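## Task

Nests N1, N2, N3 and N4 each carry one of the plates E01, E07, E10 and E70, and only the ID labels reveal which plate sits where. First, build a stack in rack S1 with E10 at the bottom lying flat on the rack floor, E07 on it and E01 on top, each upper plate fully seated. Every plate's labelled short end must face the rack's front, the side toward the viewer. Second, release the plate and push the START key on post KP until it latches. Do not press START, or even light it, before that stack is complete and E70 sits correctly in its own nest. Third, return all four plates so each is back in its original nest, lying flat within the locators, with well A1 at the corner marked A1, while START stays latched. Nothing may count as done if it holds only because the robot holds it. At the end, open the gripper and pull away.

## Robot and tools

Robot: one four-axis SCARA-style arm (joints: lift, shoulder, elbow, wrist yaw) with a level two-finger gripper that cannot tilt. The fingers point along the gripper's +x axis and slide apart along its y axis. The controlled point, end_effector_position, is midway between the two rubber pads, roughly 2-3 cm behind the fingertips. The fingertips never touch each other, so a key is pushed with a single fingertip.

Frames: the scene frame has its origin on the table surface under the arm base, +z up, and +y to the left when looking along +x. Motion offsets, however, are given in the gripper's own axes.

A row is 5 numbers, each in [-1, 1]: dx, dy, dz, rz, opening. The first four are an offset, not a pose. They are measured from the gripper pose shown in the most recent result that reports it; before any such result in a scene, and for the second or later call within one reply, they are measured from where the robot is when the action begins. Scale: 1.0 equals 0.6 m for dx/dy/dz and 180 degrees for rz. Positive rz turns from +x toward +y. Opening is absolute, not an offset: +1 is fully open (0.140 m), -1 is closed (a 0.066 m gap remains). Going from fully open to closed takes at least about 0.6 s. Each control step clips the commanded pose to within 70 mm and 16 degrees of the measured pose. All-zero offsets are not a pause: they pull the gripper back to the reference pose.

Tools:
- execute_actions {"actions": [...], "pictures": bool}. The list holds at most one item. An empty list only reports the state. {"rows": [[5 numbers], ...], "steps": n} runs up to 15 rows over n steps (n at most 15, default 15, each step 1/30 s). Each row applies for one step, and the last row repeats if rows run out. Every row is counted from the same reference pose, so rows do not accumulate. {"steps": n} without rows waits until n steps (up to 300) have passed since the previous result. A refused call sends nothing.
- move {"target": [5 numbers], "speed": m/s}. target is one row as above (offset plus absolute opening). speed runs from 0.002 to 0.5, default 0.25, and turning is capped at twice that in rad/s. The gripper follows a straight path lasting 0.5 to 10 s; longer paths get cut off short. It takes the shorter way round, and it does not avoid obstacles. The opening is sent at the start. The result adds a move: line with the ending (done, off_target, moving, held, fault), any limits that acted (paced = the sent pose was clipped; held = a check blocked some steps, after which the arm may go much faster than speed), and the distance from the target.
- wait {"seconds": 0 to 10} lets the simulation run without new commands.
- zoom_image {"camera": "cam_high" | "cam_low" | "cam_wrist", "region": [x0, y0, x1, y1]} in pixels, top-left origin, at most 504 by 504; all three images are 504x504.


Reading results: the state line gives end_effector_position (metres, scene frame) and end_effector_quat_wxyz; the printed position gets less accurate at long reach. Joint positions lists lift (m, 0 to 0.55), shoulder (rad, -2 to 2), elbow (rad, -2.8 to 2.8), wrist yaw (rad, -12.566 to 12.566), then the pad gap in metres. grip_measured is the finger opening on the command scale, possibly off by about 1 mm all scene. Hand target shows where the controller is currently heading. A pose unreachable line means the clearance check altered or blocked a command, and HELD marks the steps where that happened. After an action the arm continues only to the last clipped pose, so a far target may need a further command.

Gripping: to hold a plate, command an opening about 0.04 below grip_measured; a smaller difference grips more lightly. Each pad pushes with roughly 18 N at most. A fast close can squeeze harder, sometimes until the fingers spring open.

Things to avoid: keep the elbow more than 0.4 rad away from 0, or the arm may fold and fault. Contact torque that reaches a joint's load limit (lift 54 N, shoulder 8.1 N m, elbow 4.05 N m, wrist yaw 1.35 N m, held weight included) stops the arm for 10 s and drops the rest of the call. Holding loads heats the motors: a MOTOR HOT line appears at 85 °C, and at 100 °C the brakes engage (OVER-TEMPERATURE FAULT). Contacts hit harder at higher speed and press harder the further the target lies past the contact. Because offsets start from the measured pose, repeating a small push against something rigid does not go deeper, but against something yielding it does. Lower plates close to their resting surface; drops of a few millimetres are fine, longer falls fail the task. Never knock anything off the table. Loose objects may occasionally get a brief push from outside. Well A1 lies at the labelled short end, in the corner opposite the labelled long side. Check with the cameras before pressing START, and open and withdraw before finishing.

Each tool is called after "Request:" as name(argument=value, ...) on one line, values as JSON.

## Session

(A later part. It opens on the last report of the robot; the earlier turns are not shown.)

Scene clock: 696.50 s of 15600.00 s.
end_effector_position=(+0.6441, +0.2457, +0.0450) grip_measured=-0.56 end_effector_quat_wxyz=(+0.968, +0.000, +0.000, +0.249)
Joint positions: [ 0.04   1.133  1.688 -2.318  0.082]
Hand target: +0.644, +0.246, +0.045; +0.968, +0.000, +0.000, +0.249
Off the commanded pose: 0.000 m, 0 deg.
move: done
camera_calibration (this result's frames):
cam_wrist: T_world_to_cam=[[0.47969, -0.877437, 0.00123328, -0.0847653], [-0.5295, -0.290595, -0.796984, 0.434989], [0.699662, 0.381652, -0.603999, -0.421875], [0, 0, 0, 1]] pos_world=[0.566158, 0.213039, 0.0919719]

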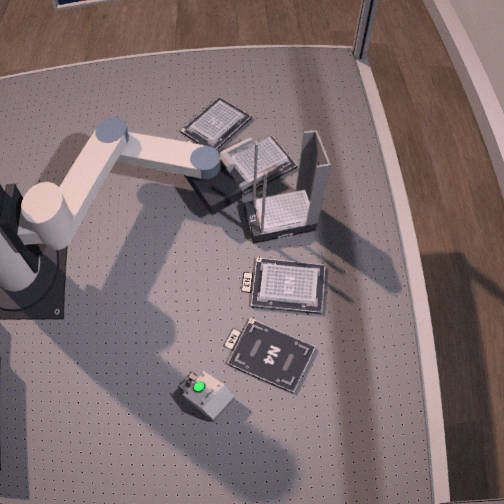

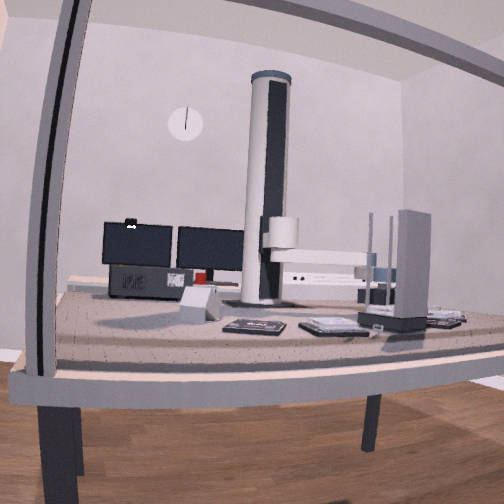

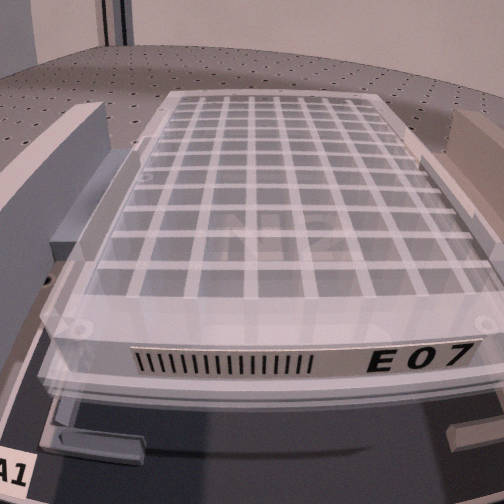

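Request:
move(target=[-0.0006,0,-0.0187,0,-0.60], speed=0.03)

Request:
execute_actions(actions=[{"rows":[[0,0,0,0,-0.57],[0,0,0,0,-0.55],[0,0,0,0,-0.53],[0,0,0,0,-0.5],[0,0,0,0,0.1]],"steps":14}])

Request:
move(target=[-0.18333,0,0.0458,0,0.1], speed=0.4)

Request:
zoom_image(camera="cam_wrist", region=[130,60,430,260])

Request:
move(target=[-0.06459,-0.20913,0,-0.1061,0.1], speed=0.4)

Request:
move(target=[0.2,0,0,0,0.1], speed=0.3)

Request:
zoom_image(camera="cam_wrist", region=[110,130,430,420])

Scene clock: 710.77 s of 15600.00 s.
end_effector_position=(+0.6439, +0.2455, +0.0337) grip_measured=-0.56 end_effector_quat_wxyz=(+0.969, +0.000, +0.000, +0.249)
Joint positions: [ 0.029  1.134  1.687 -2.317  0.082]
Hand target: +0.644, +0.246, +0.034; +0.968, +0.000, +0.000, +0.249
Off the commanded pose: 0.000 m, 0 deg.
After step 90, 10.57 s passed at rest.
move: done
camera_calibration (this result's frames):
cam_wrist: T_world_to_cam=[[0.479422, -0.877584, 0.00123328, -0.0846452], [-0.529589, -0.290433, -0.796984, 0.425827], [0.699778, 0.381439, -0.603999, -0.428456], [0, 0, 0, 1]] pos_world=[0.565918, 0.212821, 0.0806943]

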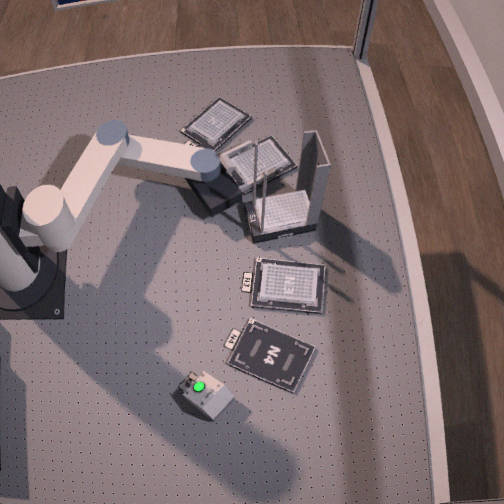

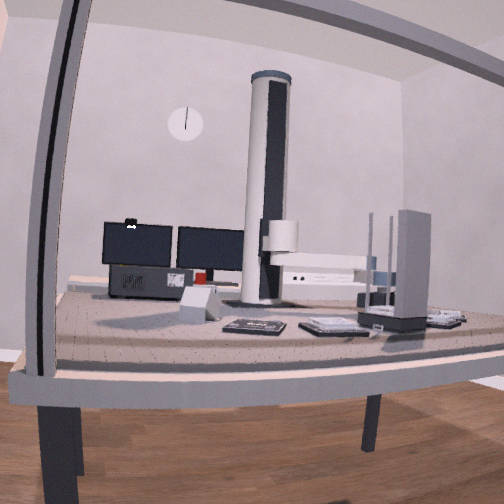

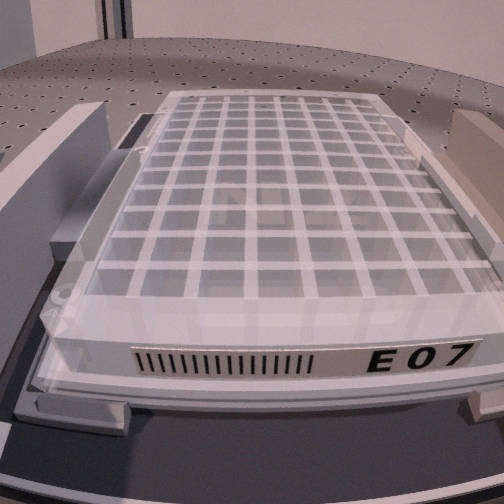

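Scene clock: 711.23 s of 15600.00 s.
end_effector_position=(+0.6439, +0.2455, +0.0337) grip_measured=+0.10 end_effector_quat_wxyz=(+0.969, +0.000, +0.000, +0.249)
Joint positions: [ 0.029  1.134  1.687 -2.317  0.107]
Hand target: +0.644, +0.245, +0.034; +0.969, +0.000, +0.000, +0.249
Off the commanded pose: 0.000 m, 0 deg.
Steps of this call (steps 1 to 14: all 14 steps of this action). Readings (end_effector_position):
1: (+0.6439, +0.2455, +0.0337)
2: (+0.6439, +0.2455, +0.0337)
4: (+0.6439, +0.2455, +0.0337)
8: (+0.6439, +0.2455, +0.0337)
14: the state above
camera_calibration (this result's frames):
cam_wrist: T_world_to_cam=[[0.479454, -0.877566, 0.00123328, -0.0846643], [-0.529579, -0.290453, -0.796984, 0.425829], [0.699765, 0.381464, -0.603999, -0.428463], [0, 0, 0, 1]] pos_world=[0.565926, 0.212828, 0.0806916]

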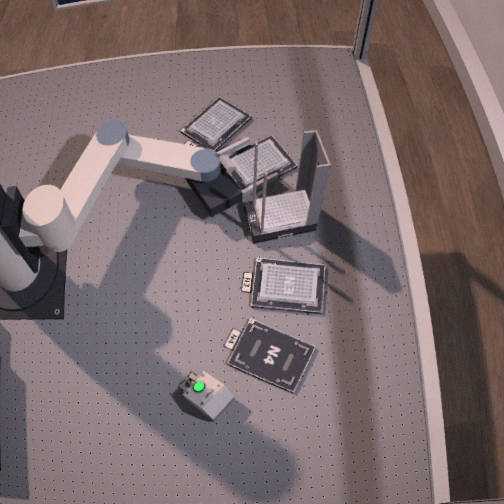

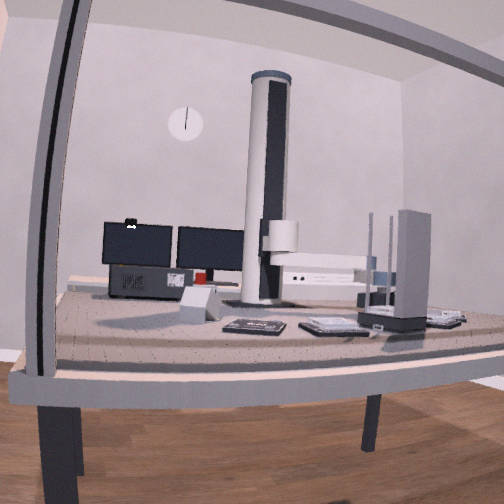

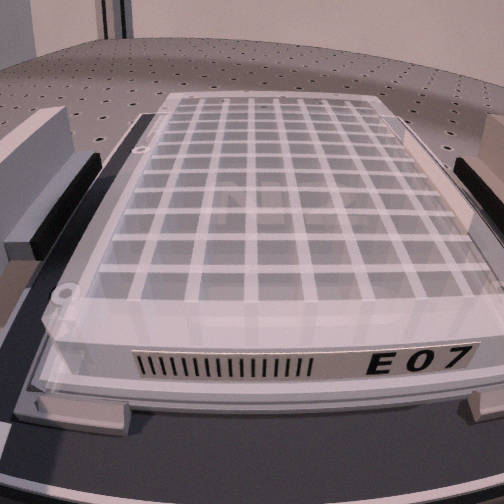

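Scene clock: 712.27 s of 15600.00 s.
end_effector_position=(+0.5475, +0.1924, +0.0612) grip_measured=+0.10 end_effector_quat_wxyz=(+0.969, +0.000, +0.000, +0.249)
Joint positions: [ 0.056  1.351  1.125 -1.973  0.107]
Hand target: +0.547, +0.192, +0.061; +0.969, +0.000, +0.000, +0.249
Off the commanded pose: 0.000 m, 0 deg.
move: done
camera_calibration (this result's frames):
cam_wrist: T_world_to_cam=[[0.47902, -0.877803, 0.00123328, -0.084763], [-0.529722, -0.290191, -0.796984, 0.381336], [0.699953, 0.381118, -0.603999, -0.324186], [0, 0, 0, 1]] pos_world=[0.469521, 0.159808, 0.108215]

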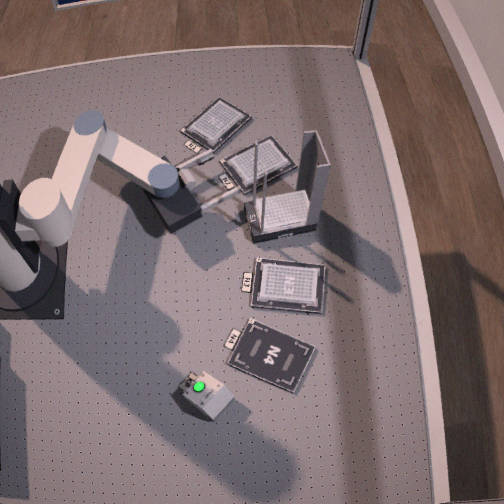

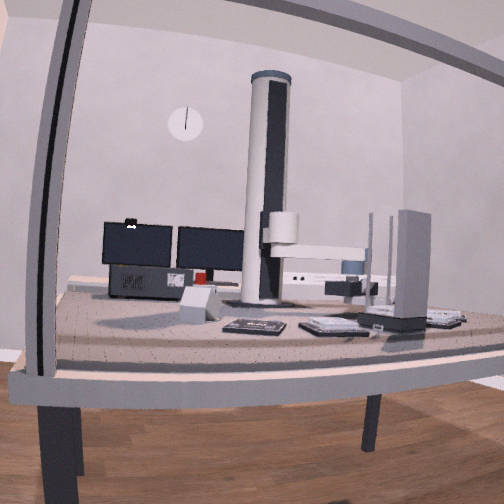

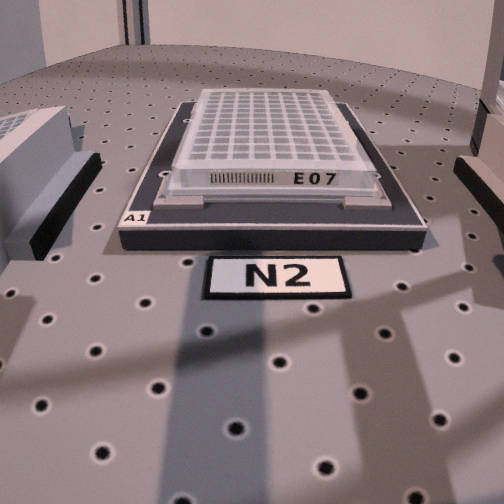

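Region (130, 60, 430, 260) of cam_wrist's 504x504 image, scaled by 1.680, with more detail than that image has.

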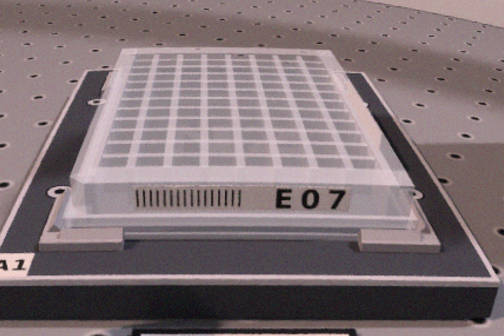

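Scene clock: 713.13 s of 15600.00 s.
end_effector_position=(+0.5739, +0.0636, +0.0612) grip_measured=+0.10 end_effector_quat_wxyz=(+0.996, +0.000, +0.000, +0.084)
Joint positions: [ 0.056  1.065  1.055 -1.95   0.107]
Hand target: +0.574, +0.064, +0.061; +0.996, +0.000, +0.000, +0.085
Off the commanded pose: 0.000 m, 0 deg.
move: done
camera_calibration (this result's frames):
cam_wrist: T_world_to_cam=[[0.16508, -0.986279, 0.00123328, -0.0234081], [-0.59555, -0.100678, -0.796984, 0.383686], [0.786173, 0.130832, -0.603999, -0.327168], [0, 0, 0, 1]] pos_world=[0.489579, 0.0583457, 0.108211]

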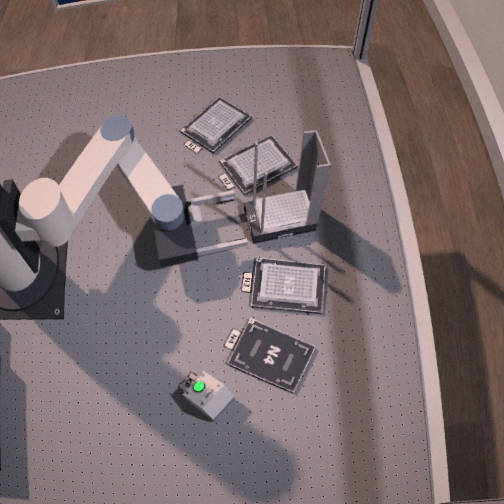

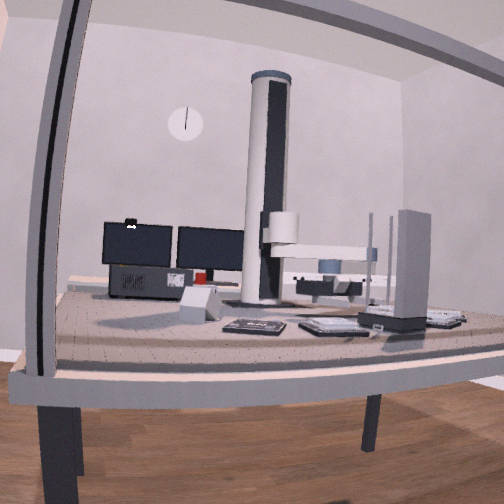

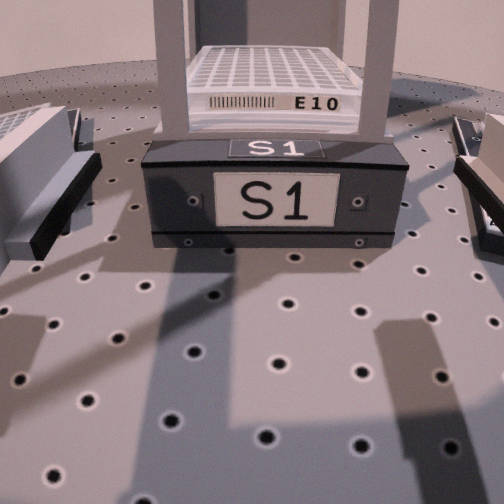

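Scene clock: 714.00 s of 15600.00 s.
end_effector_position=(+0.6922, +0.0838, +0.0612) grip_measured=+0.10 end_effector_quat_wxyz=(+0.996, +0.000, +0.000, +0.085)
Joint positions: [ 0.056  0.83   1.656 -2.316  0.107]
Hand target: +0.692, +0.084, +0.061; +0.996, +0.000, +0.000, +0.084
Off the commanded pose: 0.000 m, 0 deg.
move: done
camera_calibration (this result's frames):
cam_wrist: T_world_to_cam=[[0.165523, -0.986205, 0.00123328, -0.023366], [-0.595505, -0.100945, -0.796984, 0.456179], [0.786114, 0.131185, -0.603999, -0.422803], [0, 0, 0, 1]] pos_world=[0.607896, 0.0784705, 0.108224]

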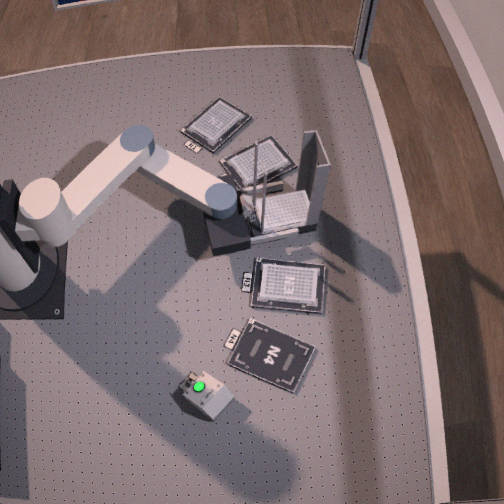

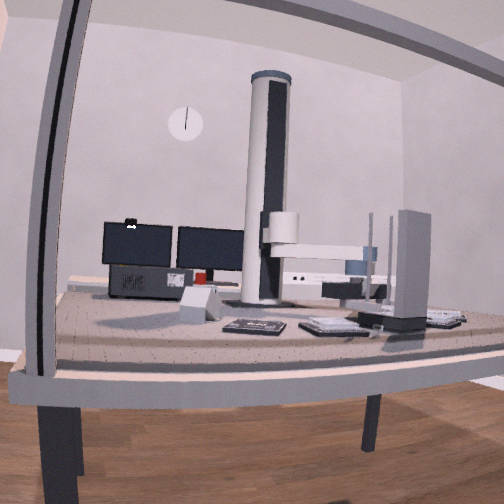

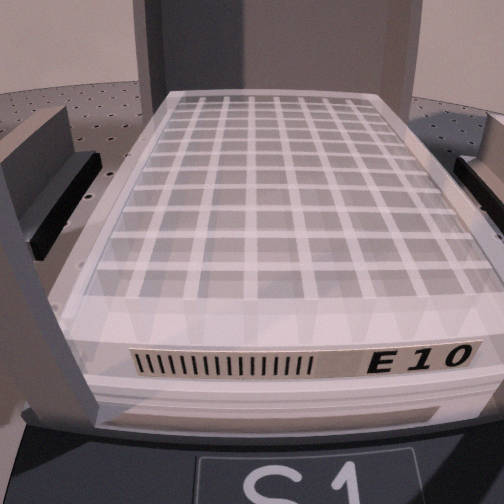

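Region (110, 130, 430, 420) of cam_wrist's 504x504 image, scaled by 1.575, with more detail than that image has; it fills the top 457 rows of this view, and the rest is white.

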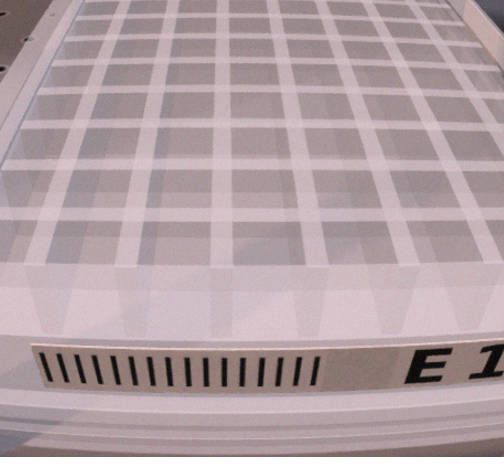

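Request:
execute_actions(actions=[{"rows":[[0,0,0,0,-0.48]],"steps":10}], pictures=false)

Request:
execute_actions(actions=[{"rows":[[0,0,0,0,-0.50],[0,0,0,0,-0.515],[0,0,0,0,-0.53],[0,0,0,0,-0.54],[0,0,0,0,-0.55],[0,0,0,0,-0.56],[0,0,0,0,-0.57],[0,0,0,0,-0.58],[0,0,0,0,-0.59],[0,0,0,0,-0.60]],"steps":12}], pictures=false)

Request:
move(target=[0,0,0.4347,0,-0.60], speed=0.35)

Request:
move(target=[-0.18689,-0.53632,0,-0.2173,-0.60], speed=0.4)

Request:
move(target=[0,0,-0.4617,0,-0.60], speed=0.4)

Request:
zoom_image(camera="cam_wrist", region=[110,130,430,420])

Scene clock: 727.00 s of 15600.00 s.
end_effector_position=(+0.6922, +0.0838, +0.0612) grip_measured=-0.48 end_effector_quat_wxyz=(+0.996, +0.000, +0.000, +0.085)
Joint positions: [ 0.056  0.83   1.656 -2.316  0.085]
Hand target: +0.692, +0.084, +0.061; +0.996, +0.000, +0.000, +0.085
Off the commanded pose: 0.000 m, 0 deg.
Steps of this call (steps 1 to 90: nothing new was sent; then 9.67 s passed at rest; steps 91 to 100: all 10 steps of this action). Readings (end_effector_position):
91: (+0.6922, +0.0838, +0.0612)
92: (+0.6922, +0.0838, +0.0612)
94: (+0.6922, +0.0838, +0.0612)
98: (+0.6922, +0.0838, +0.0612)
100: the state above

Scene clock: 727.40 s of 15600.00 s.
end_effector_position=(+0.6922, +0.0838, +0.0612) grip_measured=-0.55 end_effector_quat_wxyz=(+0.996, +0.000, +0.000, +0.085)
Joint positions: [ 0.056  0.83   1.656 -2.316  0.082]
Hand target: +0.692, +0.084, +0.061; +0.996, +0.000, +0.000, +0.085
Off the commanded pose: 0.000 m, 0 deg.
Steps of this call (steps 1 to 12: all 12 steps of this action). Readings (end_effector_position):
1: (+0.6922, +0.0838, +0.0612)
2: (+0.6922, +0.0838, +0.0612)
4: (+0.6922, +0.0838, +0.0612)
8: (+0.6922, +0.0838, +0.0612)
12: the state above

Scene clock: 728.87 s of 15600.00 s.
end_effector_position=(+0.6922, +0.0838, +0.3221) grip_measured=-0.55 end_effector_quat_wxyz=(+0.996, +0.000, +0.000, +0.085)
Joint positions: [ 0.317  0.83   1.656 -2.316  0.082]
Hand target: +0.692, +0.084, +0.322; +0.996, +0.000, +0.000, +0.085
Off the commanded pose: 0.000 m, 0 deg.
move: done
camera_calibration (this result's frames):
cam_wrist: T_world_to_cam=[[0.16554, -0.986202, 0.00123328, -0.0236926], [-0.595503, -0.100956, -0.796984, 0.664075], [0.786112, 0.131199, -0.603999, -0.265251], [0, 0, 0, 1]] pos_world=[0.607898, 0.078477, 0.369075]

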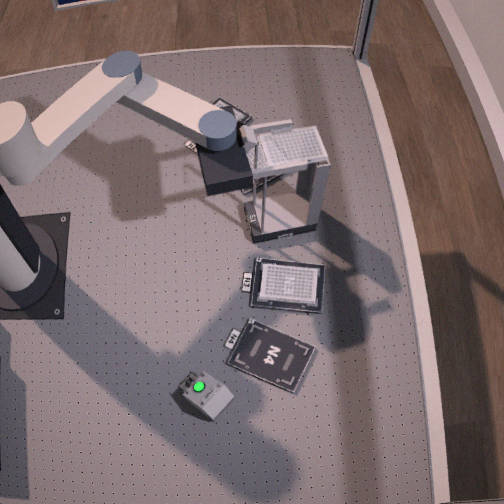

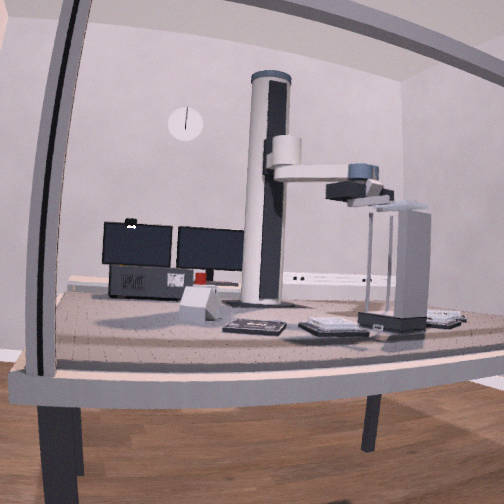

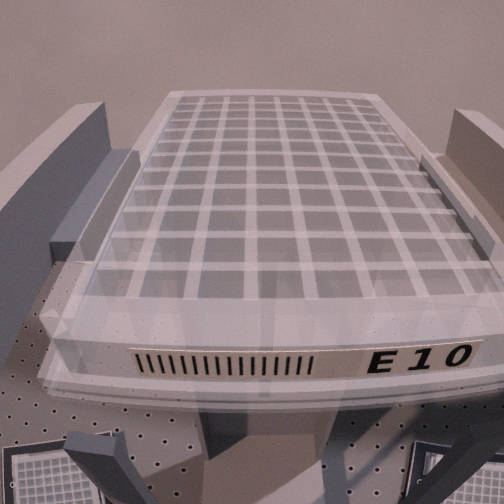

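Scene clock: 730.23 s of 15600.00 s.
end_effector_position=(+0.6357, -0.2524, +0.3221) grip_measured=-0.55 end_effector_quat_wxyz=(+0.967, +0.000, +0.000, -0.254)
Joint positions: [ 0.317  0.172  1.664 -2.349  0.082]
Hand target: +0.636, -0.252, +0.322; +0.967, +0.000, +0.000, -0.254
Off the commanded pose: 0.000 m, 0 deg.
move: done
camera_calibration (this result's frames):
cam_wrist: T_world_to_cam=[[-0.493798, -0.869576, 0.00123328, 0.102695], [-0.525709, 0.297399, -0.796984, 0.652672], [0.692671, -0.394198, -0.603999, -0.249952], [0, 0, 0, 1]] pos_world=[0.566961, -0.203333, 0.369071]

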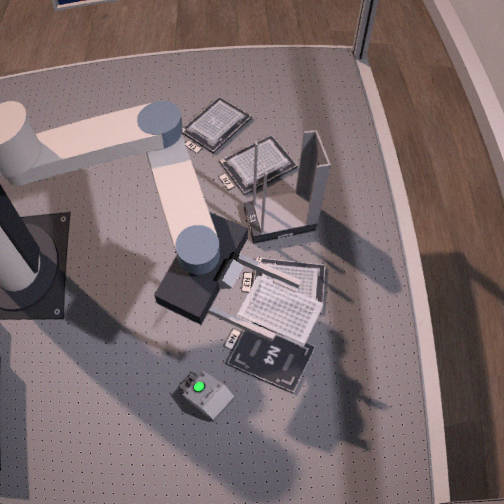

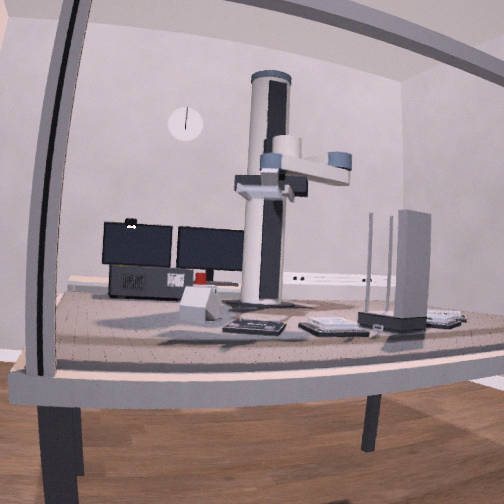

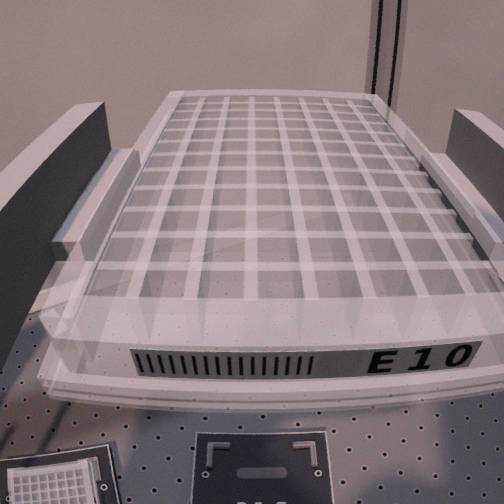

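Scene clock: 731.47 s of 15600.00 s.
end_effector_position=(+0.6357, -0.2524, +0.0450) grip_measured=-0.55 end_effector_quat_wxyz=(+0.967, +0.000, +0.000, -0.254)
Joint positions: [ 0.04   0.172  1.664 -2.349  0.082]
Hand target: +0.636, -0.252, +0.045; +0.967, +0.000, +0.000, -0.254
Off the commanded pose: 0.000 m, 0 deg.
move: done
camera_calibration (this result's frames):
cam_wrist: T_world_to_cam=[[-0.493828, -0.869558, 0.00123328, 0.103054], [-0.525699, 0.297418, -0.796984, 0.43184], [0.692657, -0.394222, -0.603999, -0.417296], [0, 0, 0, 1]] pos_world=[0.566952, -0.203333, 0.0919957]

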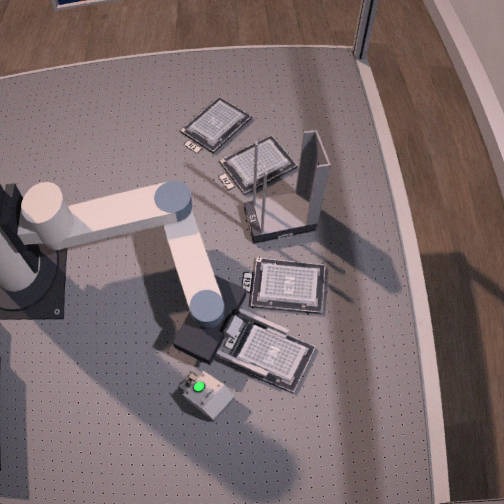

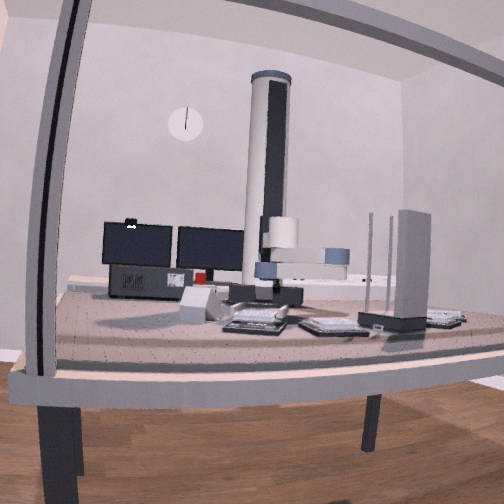

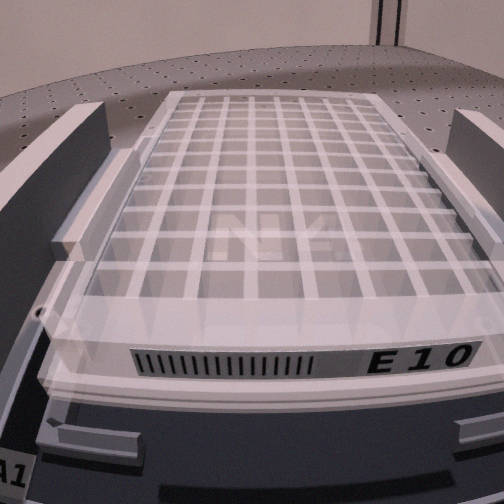

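Region (110, 130, 430, 420) of cam_wrist's 504x504 image, scaled by 1.575, with more detail than that image has; it fills the top 457 rows of this view, and the rest is white.

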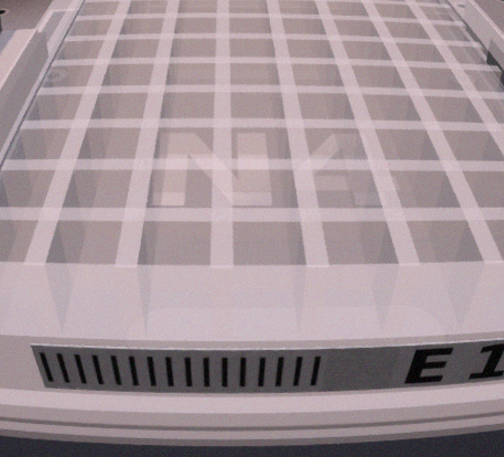

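Request:
move(target=[0.0001,0.0004,-0.0187,0,-0.60], speed=0.03)

Request:
execute_actions(actions=[{"rows":[[0,0,0,0,-0.57],[0,0,0,0,-0.55],[0,0,0,0,-0.53],[0,0,0,0,-0.5],[0,0,0,0,0.1]],"steps":14}])

Request:
move(target=[-0.17,0,0.17,0,0.1], speed=0.4)

Request:
zoom_image(camera="cam_high", region=[160,240,340,420])

Request:
zoom_image(camera="cam_high", region=[170,85,320,235])

Request:
zoom_image(camera="cam_low", region=[170,270,480,350])

Scene clock: 738.03 s of 15600.00 s.
end_effector_position=(+0.6358, -0.2523, +0.0337) grip_measured=-0.55 end_effector_quat_wxyz=(+0.967, +0.000, +0.000, -0.254)
Joint positions: [ 0.029  0.172  1.664 -2.35   0.082]
Hand target: +0.636, -0.252, +0.034; +0.967, +0.000, +0.000, -0.254
Off the commanded pose: 0.000 m, 0 deg.
After step 90, 2.87 s passed at rest.
move: done
camera_calibration (this result's frames):
cam_wrist: T_world_to_cam=[[-0.493824, -0.869561, 0.00123328, 0.103176], [-0.5257, 0.297415, -0.796984, 0.422875], [0.69266, -0.394218, -0.603999, -0.424135], [0, 0, 0, 1]] pos_world=[0.567037, -0.203253, 0.0807202]

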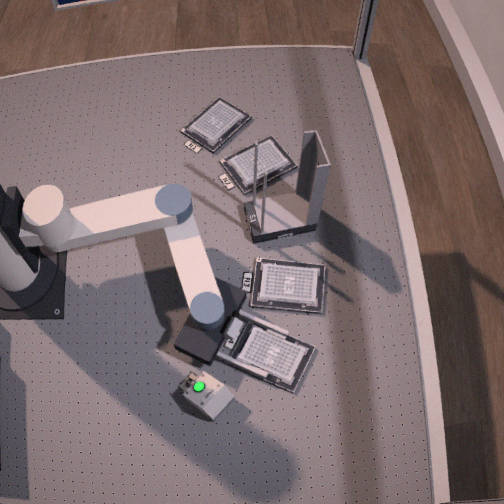

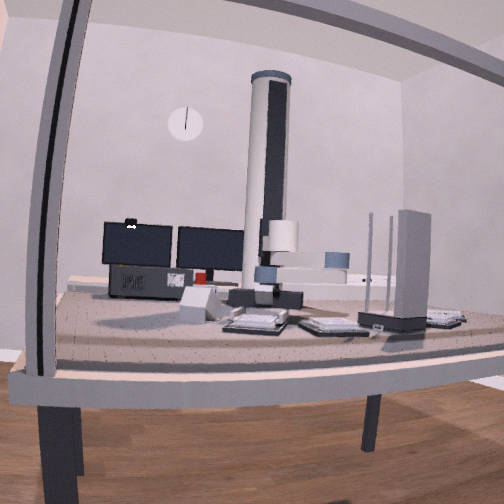

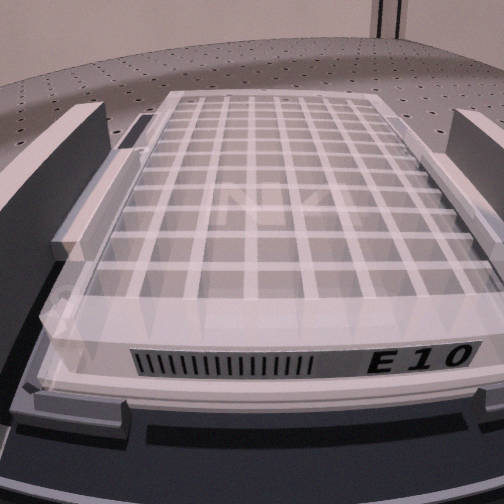

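Scene clock: 738.50 s of 15600.00 s.
end_effector_position=(+0.6358, -0.2524, +0.0337) grip_measured=+0.10 end_effector_quat_wxyz=(+0.967, +0.000, +0.000, -0.254)
Joint positions: [ 0.029  0.172  1.664 -2.35   0.107]
Hand target: +0.636, -0.252, +0.034; +0.967, +0.000, +0.000, -0.254
Off the commanded pose: 0.000 m, 0 deg.
Steps of this call (steps 1 to 14: all 14 steps of this action). Readings (end_effector_position):
1: (+0.6358, -0.2523, +0.0337)
2: (+0.6358, -0.2524, +0.0337)
4: (+0.6358, -0.2524, +0.0337)
8: (+0.6358, -0.2524, +0.0337)
14: the state above
camera_calibration (this result's frames):
cam_wrist: T_world_to_cam=[[-0.493848, -0.869547, 0.00123328, 0.103181], [-0.525692, 0.29743, -0.796984, 0.422872], [0.692648, -0.394238, -0.603999, -0.424134], [0, 0, 0, 1]] pos_world=[0.567032, -0.203264, 0.0807182]

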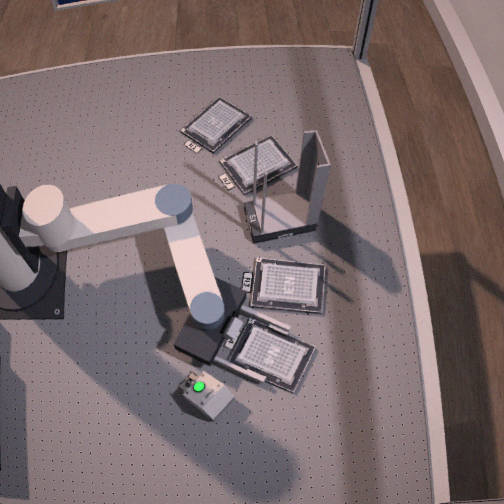

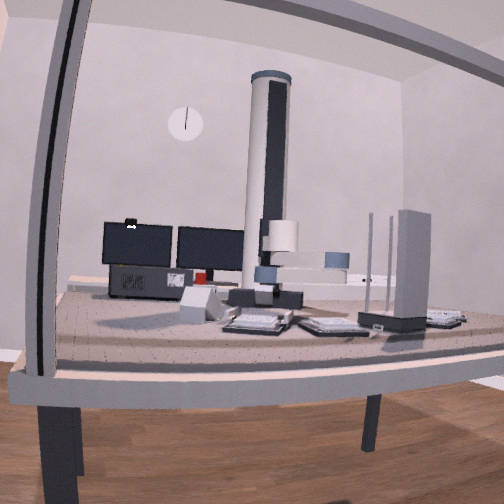

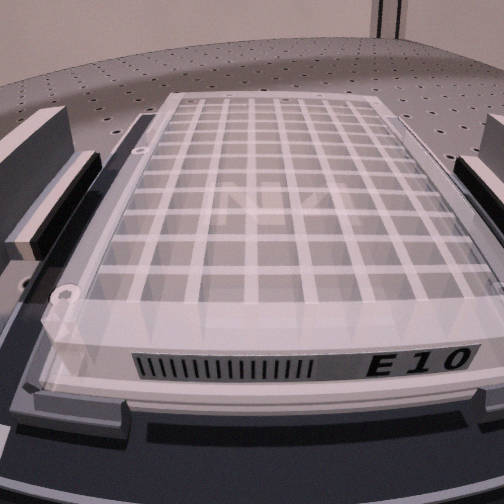

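Scene clock: 739.57 s of 15600.00 s.
end_effector_position=(+0.5469, -0.2022, +0.1358) grip_measured=+0.10 end_effector_quat_wxyz=(+0.967, +0.000, +0.000, -0.254)
Joint positions: [ 0.131  0.39   1.144 -2.047  0.107]
Hand target: +0.547, -0.202, +0.136; +0.967, +0.000, +0.000, -0.254
Off the commanded pose: 0.000 m, 0 deg.
move: done
camera_calibration (this result's frames):
cam_wrist: T_world_to_cam=[[-0.494243, -0.869323, 0.00123328, 0.103004], [-0.525557, 0.297668, -0.796984, 0.442546], [0.69247, -0.394552, -0.603999, -0.281149], [0, 0, 0, 1]] pos_world=[0.478179, -0.153116, 0.182762]

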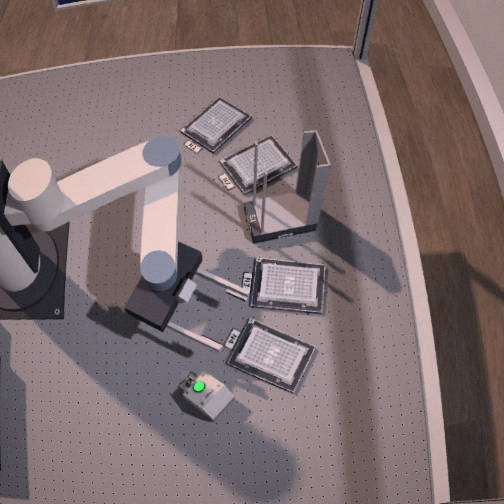

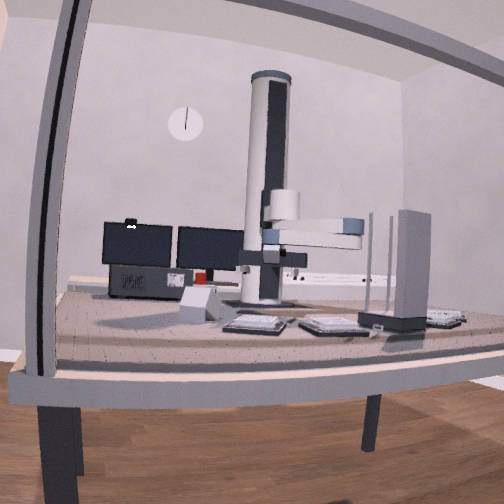

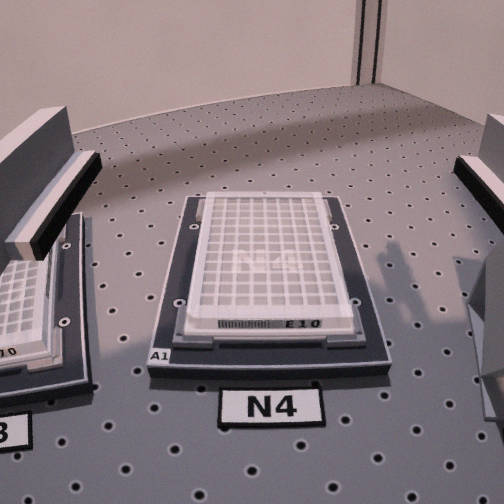

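Region (160, 240, 340, 420) of cam_high's 504x504 image, scaled by 2.800, with more detail than that image has.

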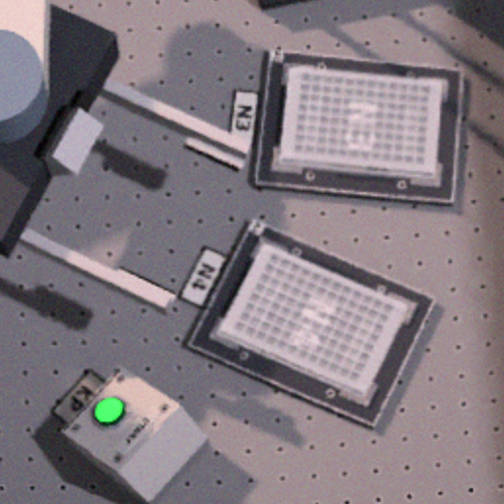

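Region (170, 85, 320, 235) of cam_high's 504x504 image, scaled by 3.360, with more detail than that image has.

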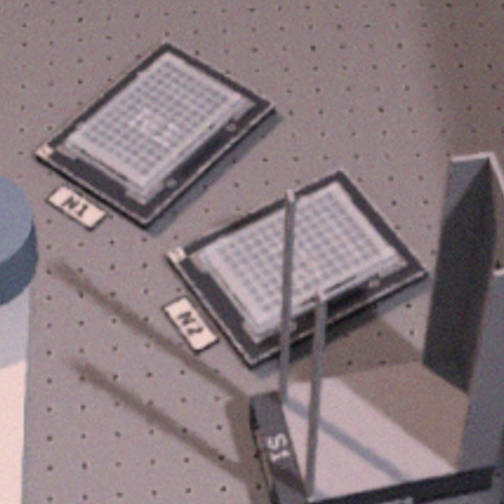

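Region (170, 270, 480, 350) of cam_low's 504x504 image, scaled by 1.626, with more detail than that image has; it fills the top 130 rows of this view, and the rest is white.

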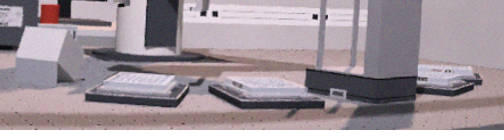

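All four plates are seated in their nests and START is still lit.

Request:
finished_scene(scene=1)

The scene is finished: the task was done.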